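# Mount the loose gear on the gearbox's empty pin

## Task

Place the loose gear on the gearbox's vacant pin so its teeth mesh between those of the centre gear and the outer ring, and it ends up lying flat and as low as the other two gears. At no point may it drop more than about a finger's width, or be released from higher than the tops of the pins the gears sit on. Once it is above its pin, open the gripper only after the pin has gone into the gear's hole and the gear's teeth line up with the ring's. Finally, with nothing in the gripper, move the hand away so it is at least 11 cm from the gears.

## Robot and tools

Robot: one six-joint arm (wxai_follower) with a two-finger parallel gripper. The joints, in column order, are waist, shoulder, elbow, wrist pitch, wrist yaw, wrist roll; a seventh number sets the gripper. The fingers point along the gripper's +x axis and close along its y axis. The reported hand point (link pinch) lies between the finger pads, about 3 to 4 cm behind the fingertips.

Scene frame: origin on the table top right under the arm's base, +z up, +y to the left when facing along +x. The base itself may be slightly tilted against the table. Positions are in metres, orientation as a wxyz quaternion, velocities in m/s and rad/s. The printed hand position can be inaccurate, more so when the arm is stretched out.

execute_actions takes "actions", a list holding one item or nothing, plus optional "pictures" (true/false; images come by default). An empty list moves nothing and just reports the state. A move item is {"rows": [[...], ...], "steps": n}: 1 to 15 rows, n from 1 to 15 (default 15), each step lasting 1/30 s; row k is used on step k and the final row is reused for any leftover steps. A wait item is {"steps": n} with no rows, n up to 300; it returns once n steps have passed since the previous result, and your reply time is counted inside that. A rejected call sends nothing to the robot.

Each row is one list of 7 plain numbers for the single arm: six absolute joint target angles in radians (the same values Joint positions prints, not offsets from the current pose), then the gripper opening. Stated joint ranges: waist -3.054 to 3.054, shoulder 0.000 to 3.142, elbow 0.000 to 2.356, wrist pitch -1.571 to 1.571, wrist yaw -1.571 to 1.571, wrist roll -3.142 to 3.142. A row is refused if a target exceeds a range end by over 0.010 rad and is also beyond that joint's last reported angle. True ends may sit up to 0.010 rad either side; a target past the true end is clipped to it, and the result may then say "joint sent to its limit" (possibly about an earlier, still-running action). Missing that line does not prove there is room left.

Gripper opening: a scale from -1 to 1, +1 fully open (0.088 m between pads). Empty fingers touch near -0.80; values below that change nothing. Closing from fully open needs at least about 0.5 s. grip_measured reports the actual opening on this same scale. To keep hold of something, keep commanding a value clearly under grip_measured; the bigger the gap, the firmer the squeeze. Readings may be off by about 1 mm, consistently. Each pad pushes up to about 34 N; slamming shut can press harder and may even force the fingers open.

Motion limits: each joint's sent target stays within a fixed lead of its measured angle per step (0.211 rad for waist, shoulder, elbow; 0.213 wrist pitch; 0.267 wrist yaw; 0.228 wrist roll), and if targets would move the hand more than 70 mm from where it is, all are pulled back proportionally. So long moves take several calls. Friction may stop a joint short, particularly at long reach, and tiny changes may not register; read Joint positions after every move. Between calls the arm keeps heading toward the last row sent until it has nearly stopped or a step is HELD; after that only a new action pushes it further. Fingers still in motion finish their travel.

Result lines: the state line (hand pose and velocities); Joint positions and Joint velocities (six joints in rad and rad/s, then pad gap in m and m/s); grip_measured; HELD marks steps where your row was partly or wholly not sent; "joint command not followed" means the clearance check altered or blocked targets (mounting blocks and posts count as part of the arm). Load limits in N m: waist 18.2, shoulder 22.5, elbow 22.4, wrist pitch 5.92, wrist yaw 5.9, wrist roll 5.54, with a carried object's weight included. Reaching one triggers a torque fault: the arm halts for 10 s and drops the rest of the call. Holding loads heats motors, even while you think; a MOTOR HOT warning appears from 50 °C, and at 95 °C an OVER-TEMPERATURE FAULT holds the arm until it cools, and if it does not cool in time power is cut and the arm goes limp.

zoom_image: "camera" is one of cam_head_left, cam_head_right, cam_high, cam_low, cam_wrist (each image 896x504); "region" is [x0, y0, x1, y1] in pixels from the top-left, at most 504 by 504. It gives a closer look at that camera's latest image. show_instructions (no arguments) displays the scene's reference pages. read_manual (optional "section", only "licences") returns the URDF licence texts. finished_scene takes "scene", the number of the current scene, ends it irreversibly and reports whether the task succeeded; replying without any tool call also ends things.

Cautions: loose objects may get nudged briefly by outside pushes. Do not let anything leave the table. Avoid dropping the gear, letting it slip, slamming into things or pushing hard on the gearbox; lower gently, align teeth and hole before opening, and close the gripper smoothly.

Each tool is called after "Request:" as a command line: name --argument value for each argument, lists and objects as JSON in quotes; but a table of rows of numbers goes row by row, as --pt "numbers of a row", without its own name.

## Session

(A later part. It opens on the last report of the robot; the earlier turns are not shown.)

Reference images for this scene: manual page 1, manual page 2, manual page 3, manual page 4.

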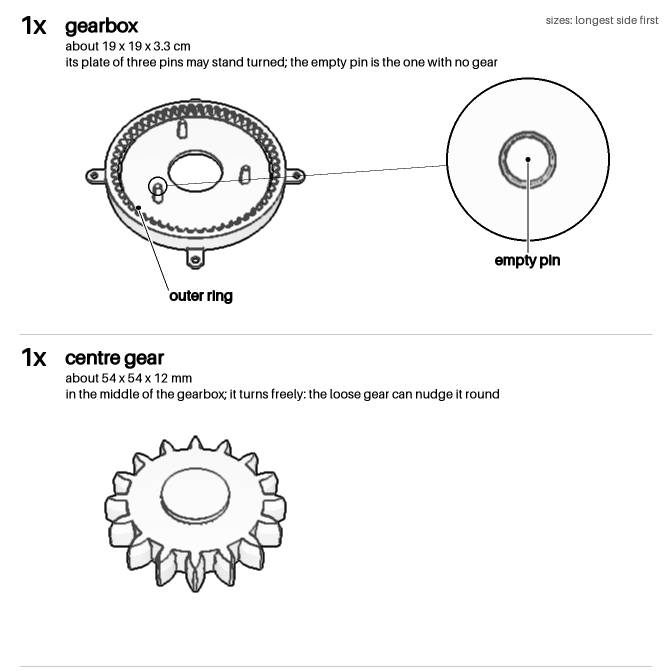

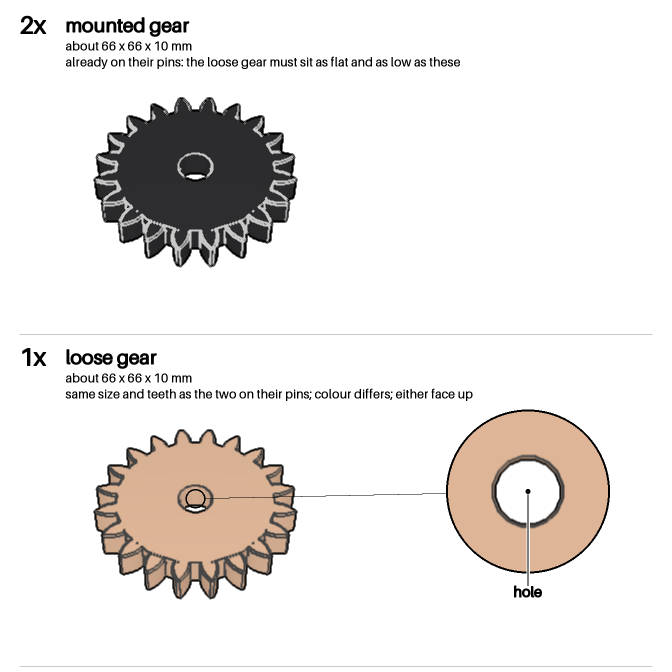

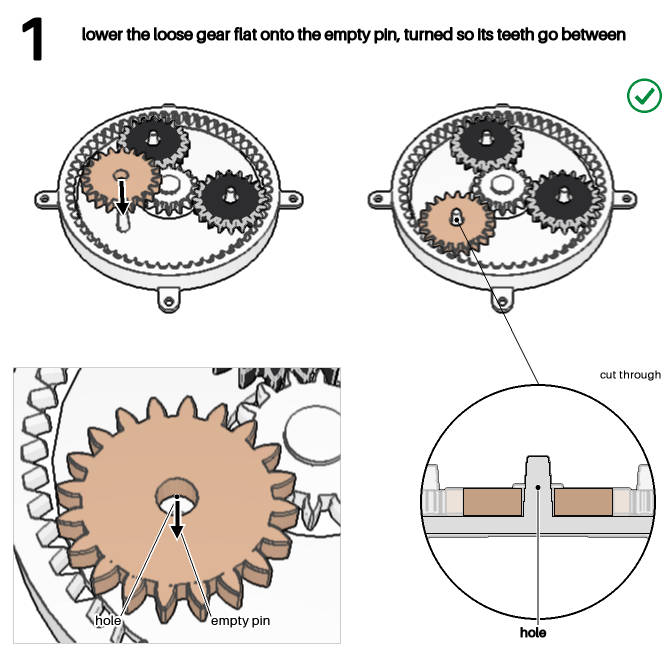

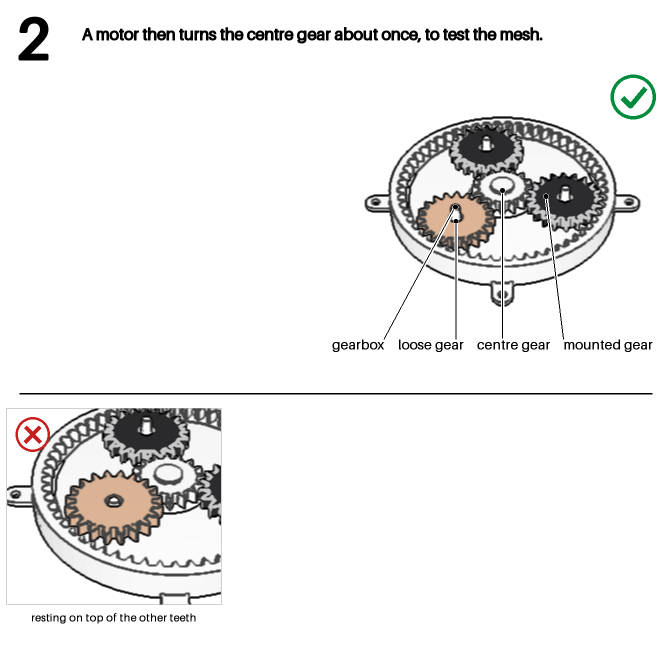

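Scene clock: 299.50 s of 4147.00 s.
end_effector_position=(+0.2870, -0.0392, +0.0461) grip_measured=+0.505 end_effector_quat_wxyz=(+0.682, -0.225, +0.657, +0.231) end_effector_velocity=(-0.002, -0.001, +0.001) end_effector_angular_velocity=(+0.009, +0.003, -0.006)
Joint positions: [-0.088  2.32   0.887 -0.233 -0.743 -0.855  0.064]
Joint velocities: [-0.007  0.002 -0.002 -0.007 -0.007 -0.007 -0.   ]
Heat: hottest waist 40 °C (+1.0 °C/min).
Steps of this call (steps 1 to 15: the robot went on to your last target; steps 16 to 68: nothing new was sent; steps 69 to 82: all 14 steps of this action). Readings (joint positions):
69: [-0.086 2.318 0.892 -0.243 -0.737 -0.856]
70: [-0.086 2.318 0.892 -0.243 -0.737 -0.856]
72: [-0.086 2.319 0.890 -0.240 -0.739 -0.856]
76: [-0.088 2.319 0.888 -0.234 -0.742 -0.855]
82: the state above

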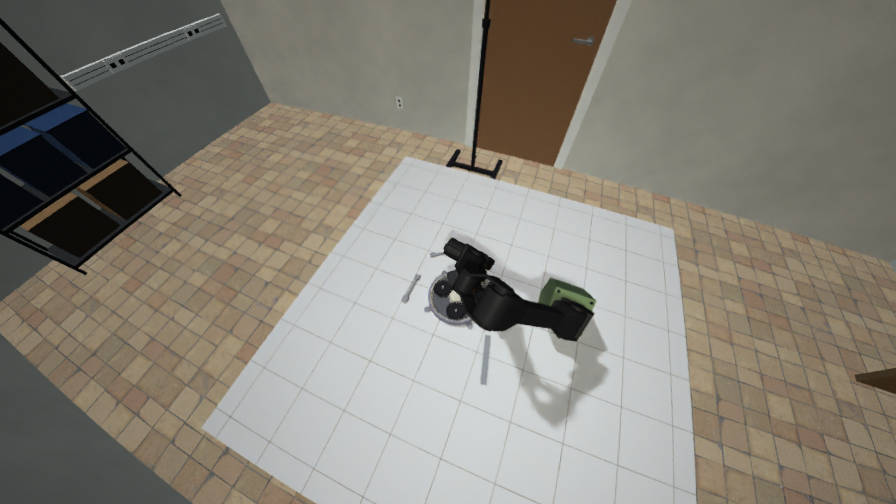

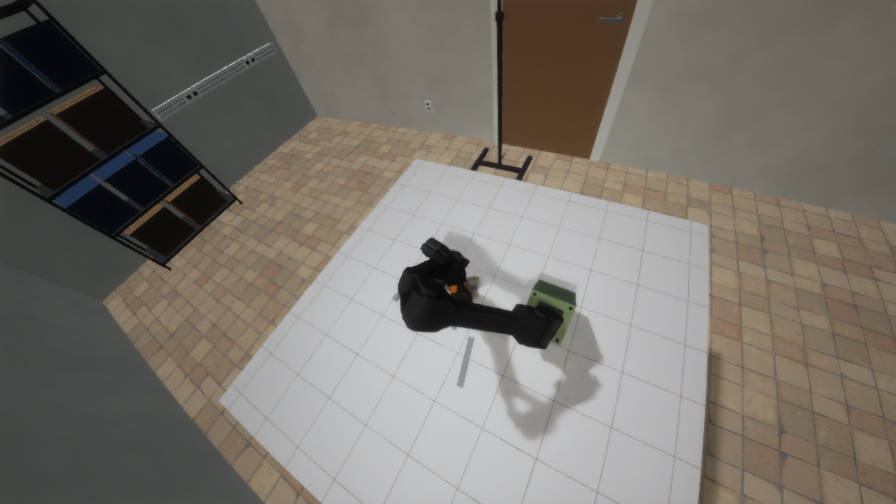

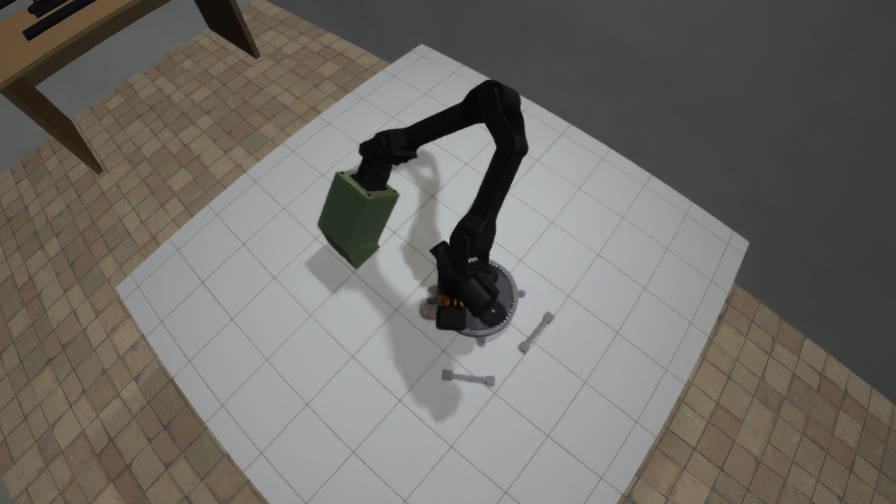

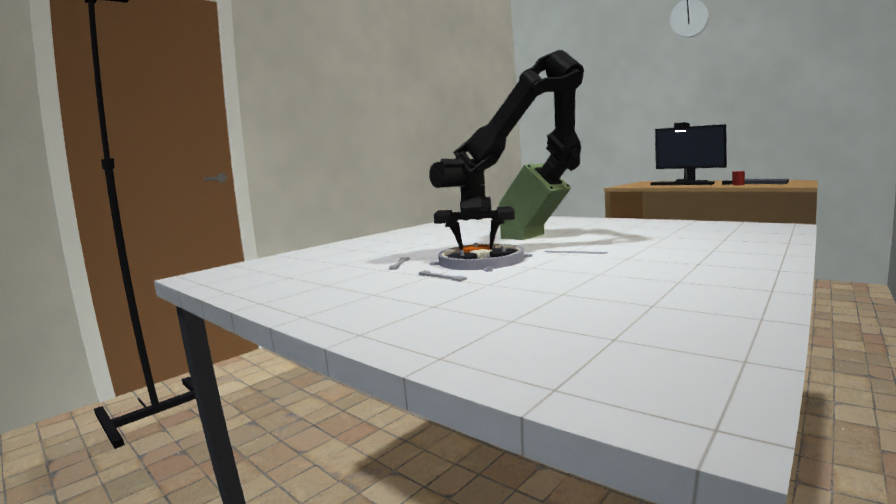

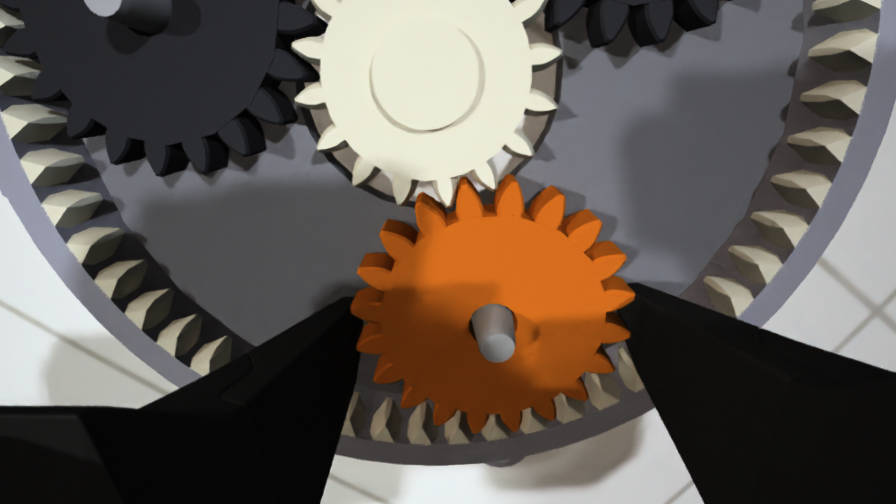

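Request:
execute_actions --actions '[{"rows":[[-0.088,2.320,0.887,-0.233,-0.743,-0.855,0.35],[-0.088,2.320,0.887,-0.233,-0.743,-0.855,0.45],[-0.088,2.320,0.887,-0.233,-0.743,-0.855,0.55],[-0.088,2.320,0.887,-0.233,-0.743,-0.855,0.62],[-0.088,2.320,0.887,-0.233,-0.743,-0.855,0.68]],"steps":15}]'

Request:
execute_actions --actions '[{"rows":[[-0.091,2.303,0.889,-0.240,-0.743,-0.858,0.68],[-0.095,2.298,0.891,-0.250,-0.743,-0.862,0.68],[-0.099,2.292,0.893,-0.260,-0.743,-0.867,0.68],[-0.103,2.286,0.895,-0.270,-0.743,-0.872,0.68],[-0.108,2.280,0.897,-0.280,-0.740,-0.876,0.68],[-0.112,2.274,0.899,-0.290,-0.740,-0.880,0.68],[-0.117,2.266,0.901,-0.300,-0.738,-0.885,0.68],[-0.122,2.258,0.903,-0.310,-0.735,-0.890,0.68],[-0.128,2.25,0.905,-0.322,-0.73,-0.895,0.68],[-0.134,2.24,0.907,-0.334,-0.725,-0.90,0.68],[-0.14,2.23,0.91,-0.346,-0.72,-0.905,0.68],[-0.148,2.22,0.913,-0.36,-0.72,-0.91,0.68],[-0.155,2.21,0.915,-0.375,-0.72,-0.915,0.68]],"steps":15}]'

Scene clock: 306.83 s of 4147.00 s.
end_effector_position=(+0.2875, -0.0400, +0.0465) grip_measured=+0.669 end_effector_quat_wxyz=(+0.684, -0.223, +0.656, +0.230) end_effector_velocity=(+0.002, -0.001, +0.001) end_effector_angular_velocity=(+0.006, -0.012, +0.007)
Joint positions: [-0.092  2.322  0.888 -0.23  -0.746 -0.853  0.072]
Joint velocities: [-0.007  0.002  0.002  0.007 -0.007 -0.007  0.004]
Heat: hottest waist 39 °C (+0.0 °C/min).
Steps of this call (steps 1 to 15: the robot went on to your last target; steps 16 to 205: nothing new was sent; steps 206 to 220: all 15 steps of this action). Readings (joint positions):
206: [-0.091 2.322 0.886 -0.231 -0.748 -0.852]
207: [-0.091 2.322 0.886 -0.231 -0.748 -0.852]
209: [-0.091 2.322 0.886 -0.231 -0.749 -0.853]
213: [-0.093 2.322 0.887 -0.229 -0.746 -0.854]
220: the state above

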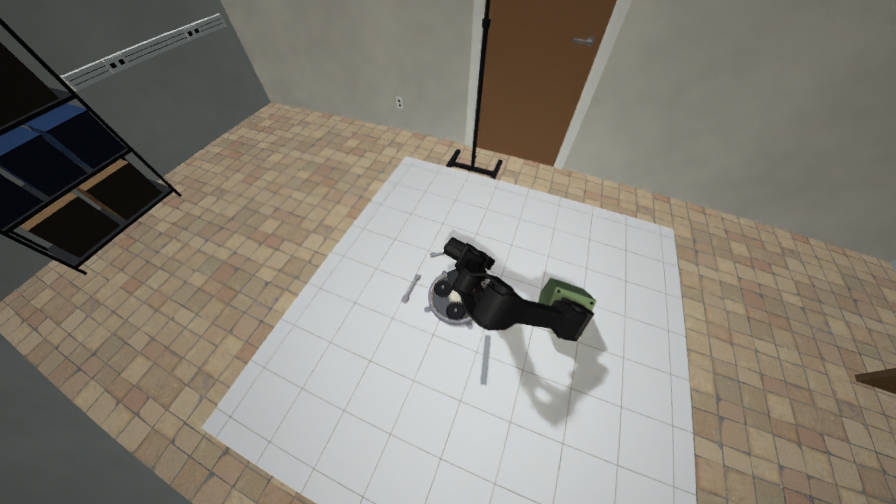

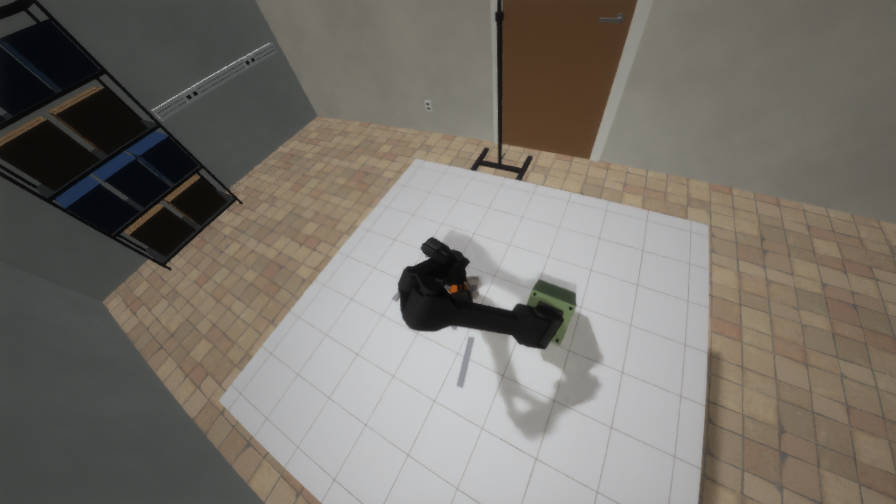

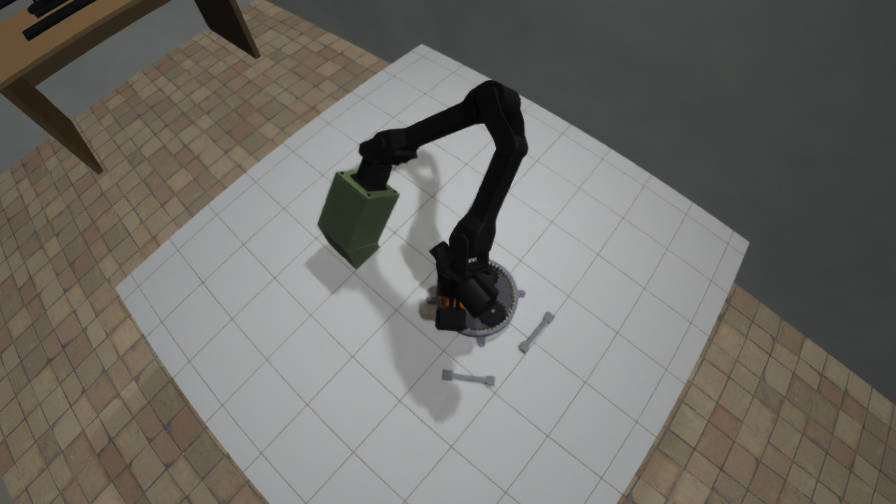

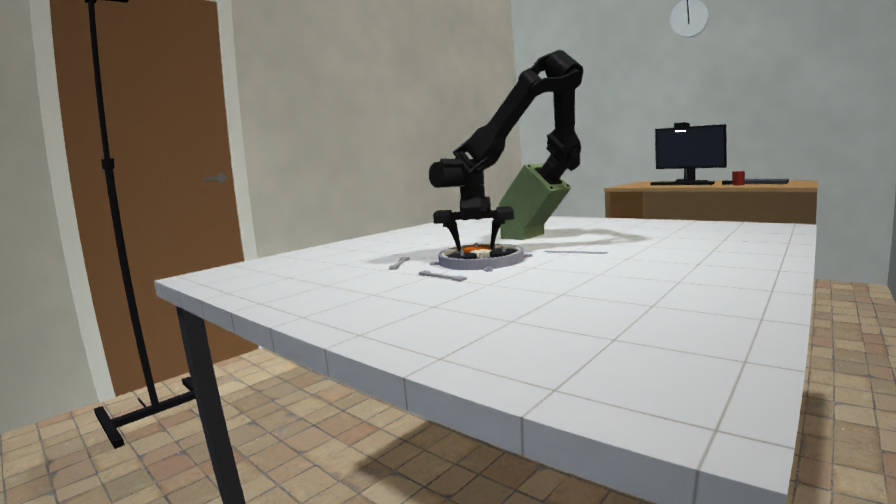

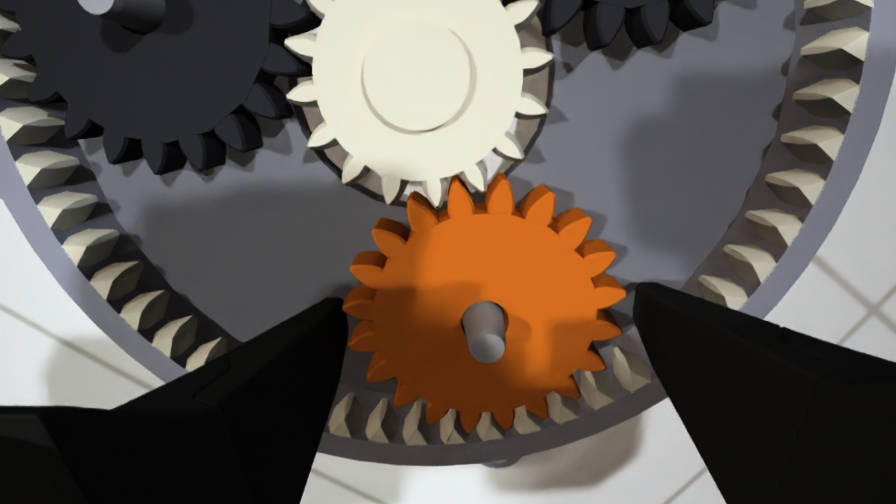

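Scene clock: 307.33 s of 4147.00 s.
end_effector_position=(+0.2924, -0.0367, +0.0754) grip_measured=+0.680 end_effector_quat_wxyz=(+0.687, -0.230, +0.653, +0.223) end_effector_velocity=(+0.031, -0.000, +0.074) end_effector_angular_velocity=(-0.042, -0.132, +0.030)
Joint positions: [-0.141  2.237  0.905 -0.352 -0.728 -0.902  0.072]
Joint velocities: [-0.139 -0.188  0.056 -0.183  0.022 -0.095 -0.   ]
Heat: hottest waist 39 °C (+0.0 °C/min).
Steps of this call (steps 1 to 15: all 15 steps of this action). Readings (joint positions):
1: [-0.092 2.321 0.888 -0.230 -0.746 -0.853]
2: [-0.092 2.320 0.888 -0.233 -0.746 -0.855]
4: [-0.093 2.313 0.888 -0.248 -0.746 -0.858]
8: [-0.102 2.293 0.890 -0.281 -0.744 -0.873]
15: the state above

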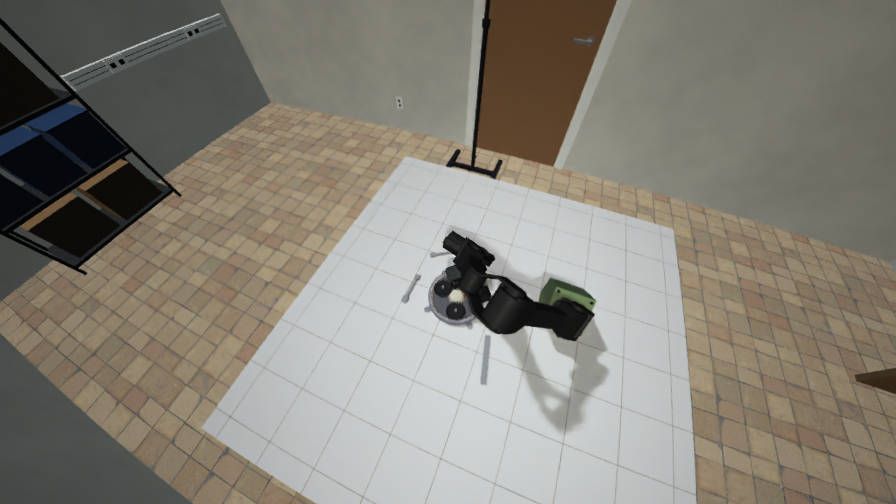

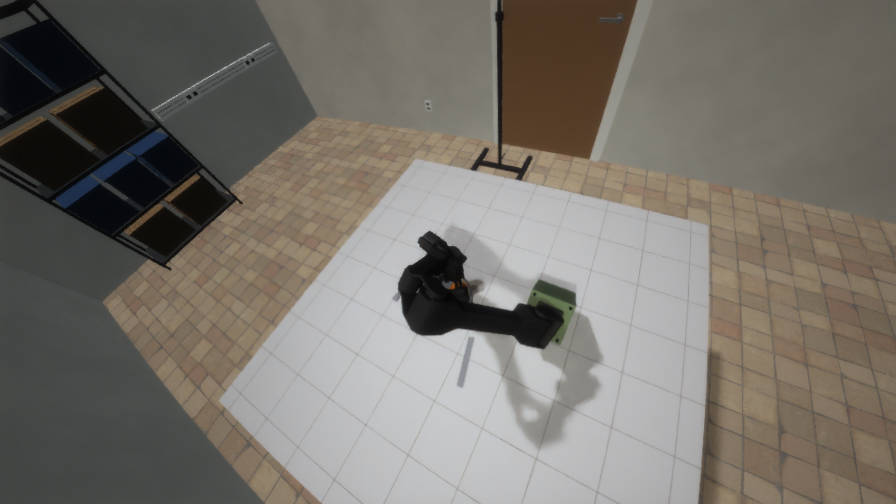

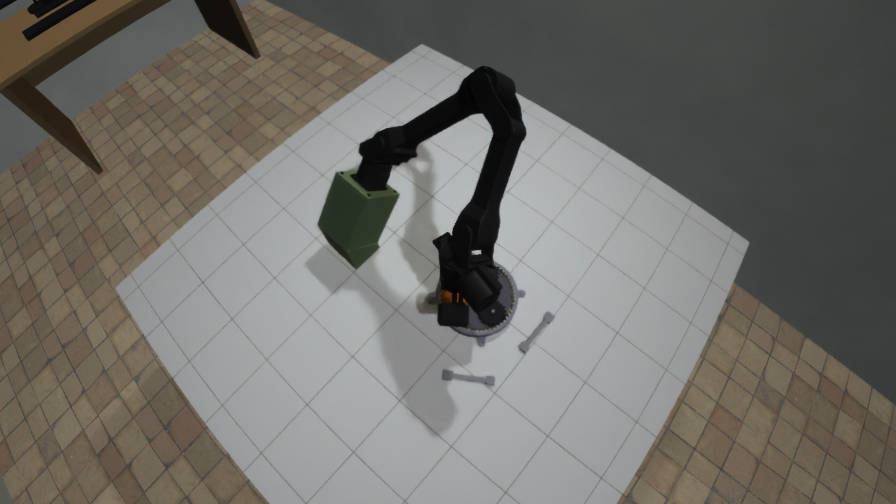

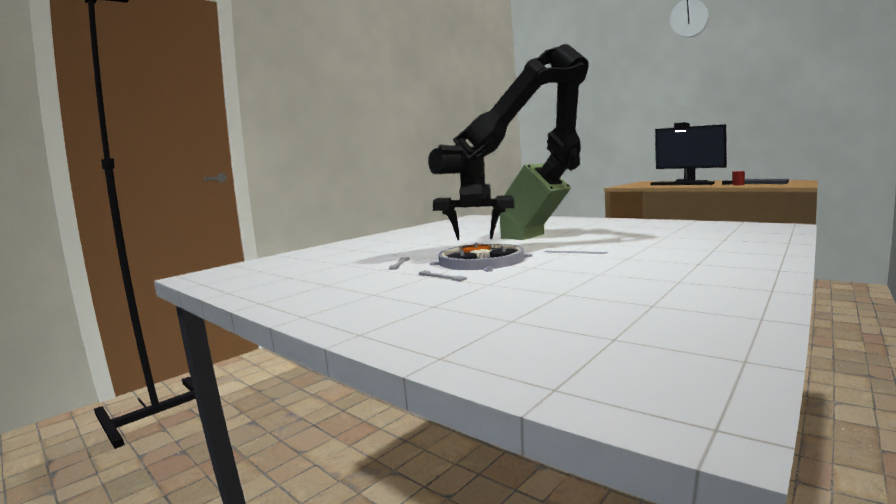

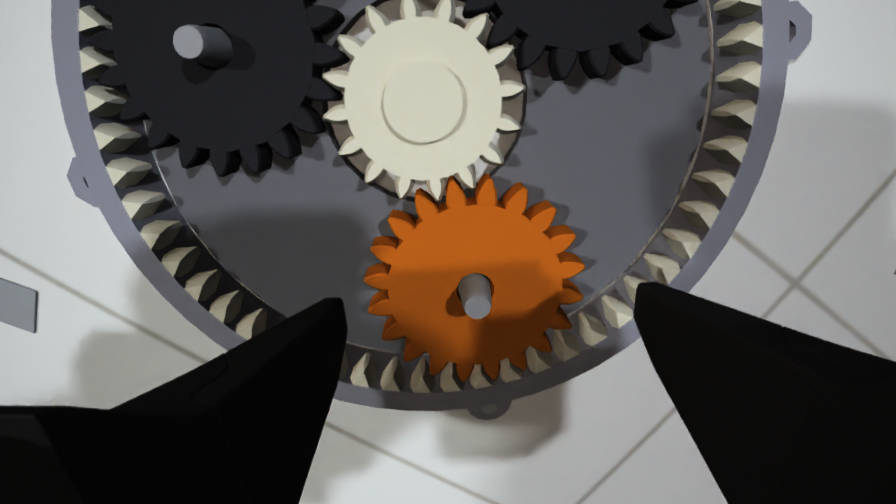

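Seated. Retreat.

Request:
execute_actions --actions '[{"rows":[[-0.2,2.1,0.91,-0.45,-0.7,-0.95,1],[-0.3,2.0,0.9,-0.55,-0.65,-1.0,1],[-0.45,1.85,0.9,-0.6,-0.6,-1.0,1],[-0.45,1.7,0.9,-0.6,-0.6,-1.0,1],[-0.45,1.5,0.85,-0.5,-0.6,-1.0,1],[-0.45,1.4,0.8,-0.4,-0.6,-1.0,1]],"steps":15}]'

Request:
execute_actions --actions '[{"steps":20}]'

Scene clock: 310.83 s of 4147.00 s.
end_effector_position=(+0.3175, -0.0206, +0.2719) grip_measured=+0.980 end_effector_quat_wxyz=(+0.764, -0.437, +0.464, +0.097) end_effector_velocity=(+0.054, +0.255, +0.348) end_effector_angular_velocity=(-0.773, -0.980, +0.858)
Joint positions: [-0.44   1.574  0.814 -0.406 -0.607 -0.994  0.087]
Joint velocities: [-0.032 -1.473 -0.022  0.051  0.022 -0.022  0.001]
Heat: hottest waist 39 °C (+0.0 °C/min).
Steps of this call (steps 1 to 30: the robot went on to your last target; steps 31 to 90: nothing new was sent; steps 91 to 105: all 15 steps of this action). Readings (joint positions):
91: [-0.152 2.211 0.909 -0.384 -0.720 -0.917]
92: [-0.165 2.183 0.907 -0.423 -0.706 -0.934]
94: [-0.233 2.104 0.900 -0.492 -0.672 -0.957]
98: [-0.395 1.915 0.853 -0.442 -0.622 -0.982]
105: the state above

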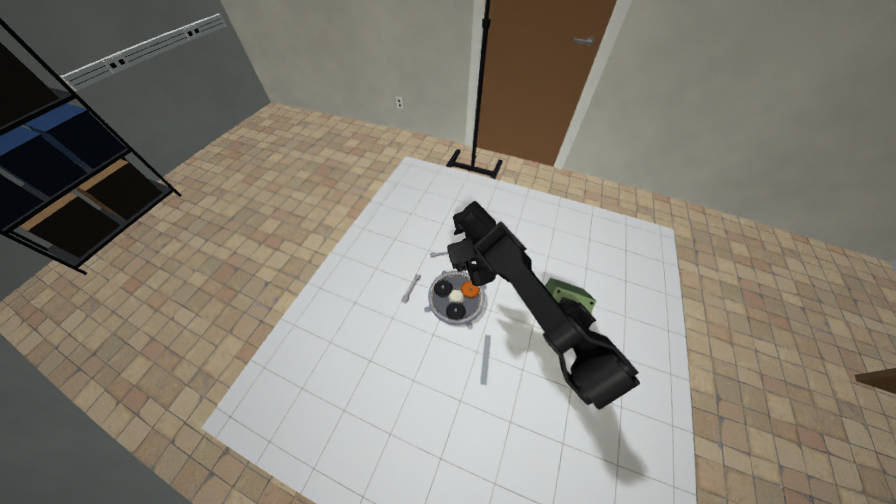

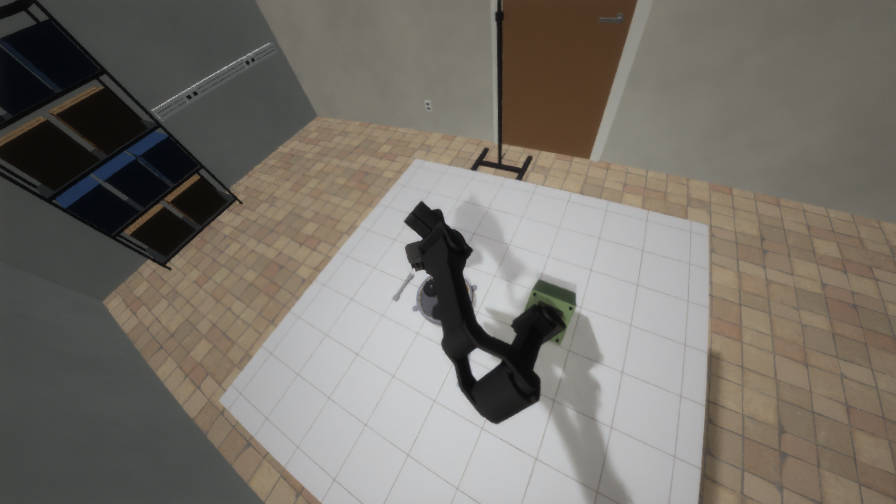

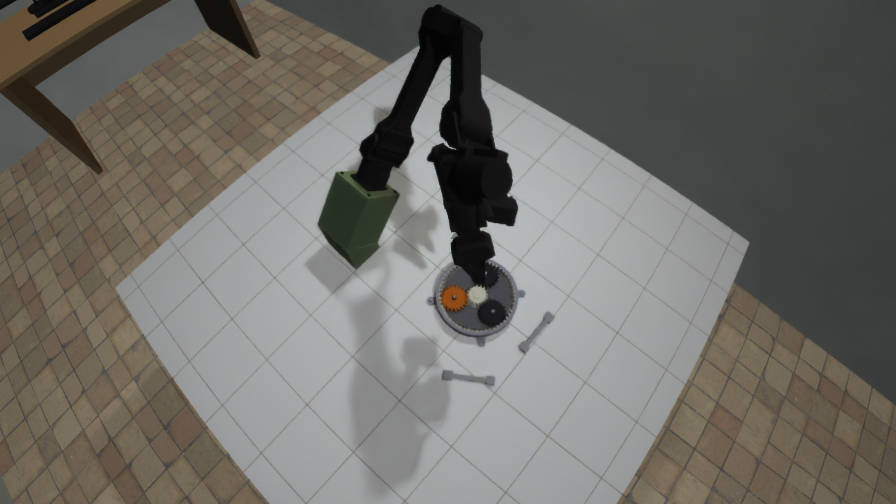

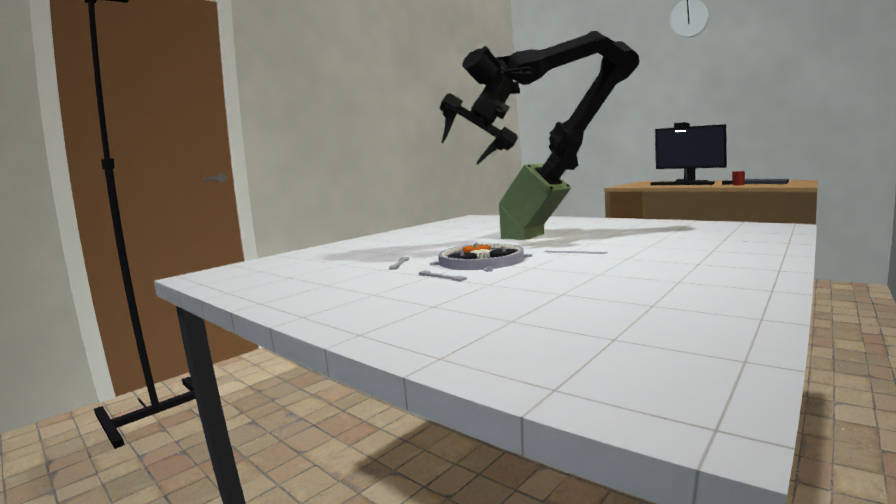

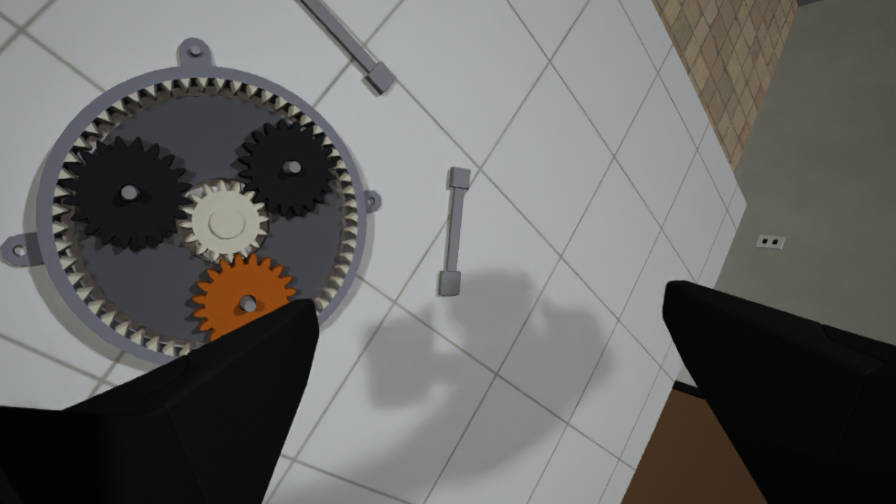

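Scene clock: 311.50 s of 4147.00 s.
end_effector_position=(+0.3192, +0.0091, +0.3097) grip_measured=+0.984 end_effector_quat_wxyz=(+0.764, -0.496, +0.404, +0.088) end_effector_velocity=(-0.004, +0.001, -0.002) end_effector_angular_velocity=(+0.009, +0.012, -0.002)
Joint positions: [-0.446  1.408  0.808 -0.4   -0.604 -0.995  0.087]
Joint velocities: [-0.002 -0.007 -0.002 -0.022 -0.007 -0.007 -0.   ]
Heat: hottest waist 39 °C (+1.0 °C/min).
Steps of this call (steps 1 to 20: the robot went on to your last target). Readings (joint positions):
1: [-0.441 1.529 0.814 -0.405 -0.606 -0.994]
2: [-0.442 1.491 0.814 -0.402 -0.606 -0.995]
4: [-0.444 1.442 0.814 -0.398 -0.606 -0.995]
8: [-0.445 1.418 0.811 -0.399 -0.605 -0.995]
20: the state above

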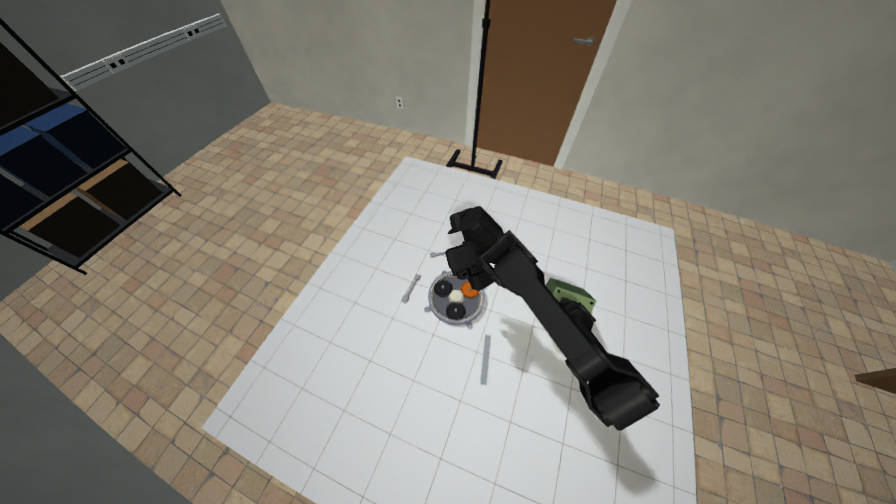

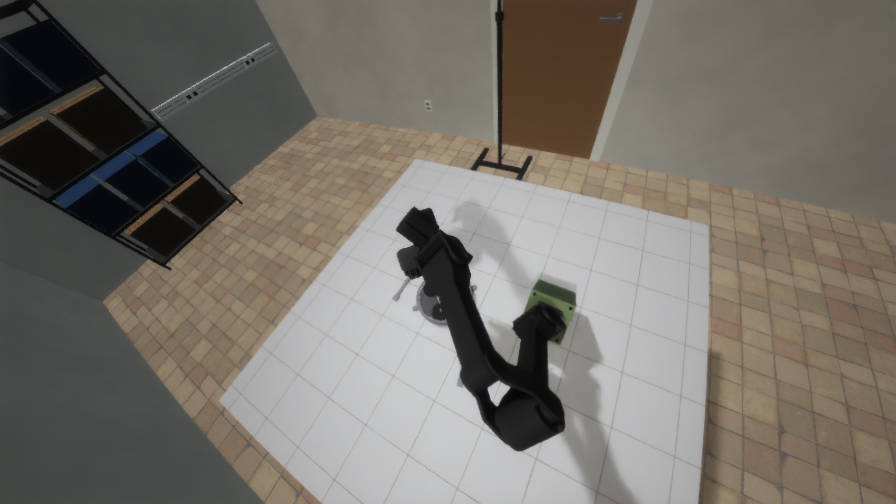

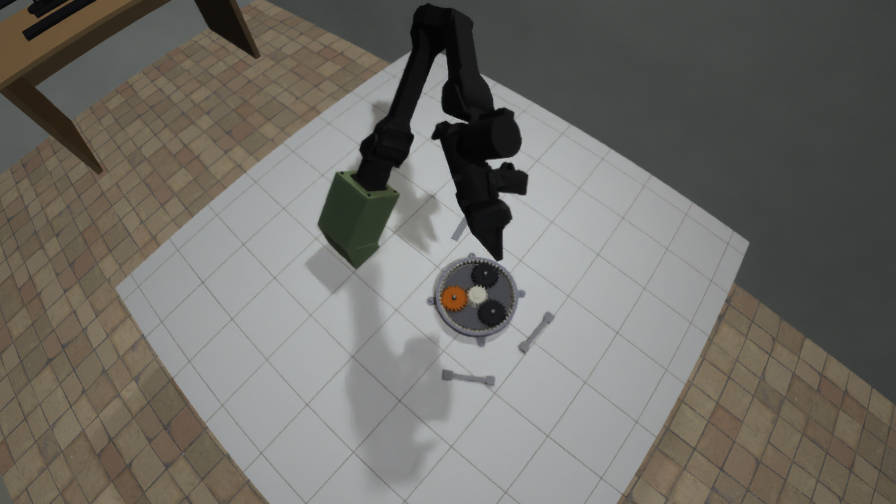

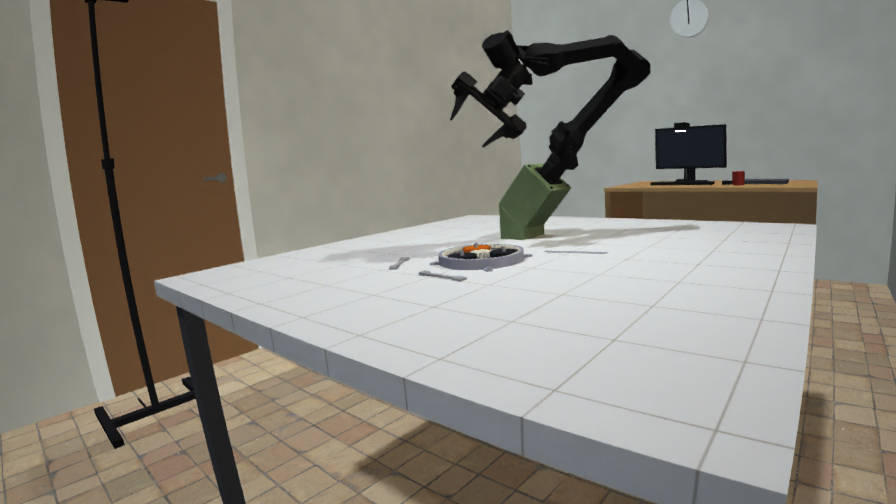

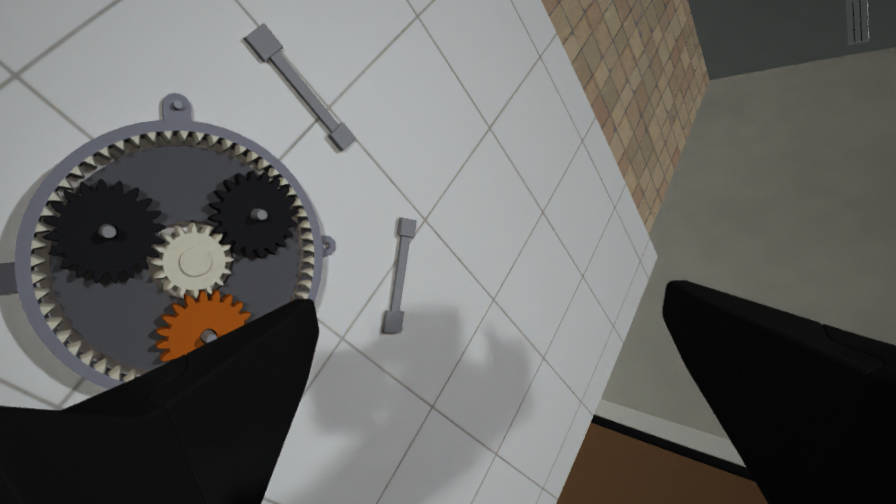

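Request:
finished_scene --scene 2

The scene is finished: the task was done.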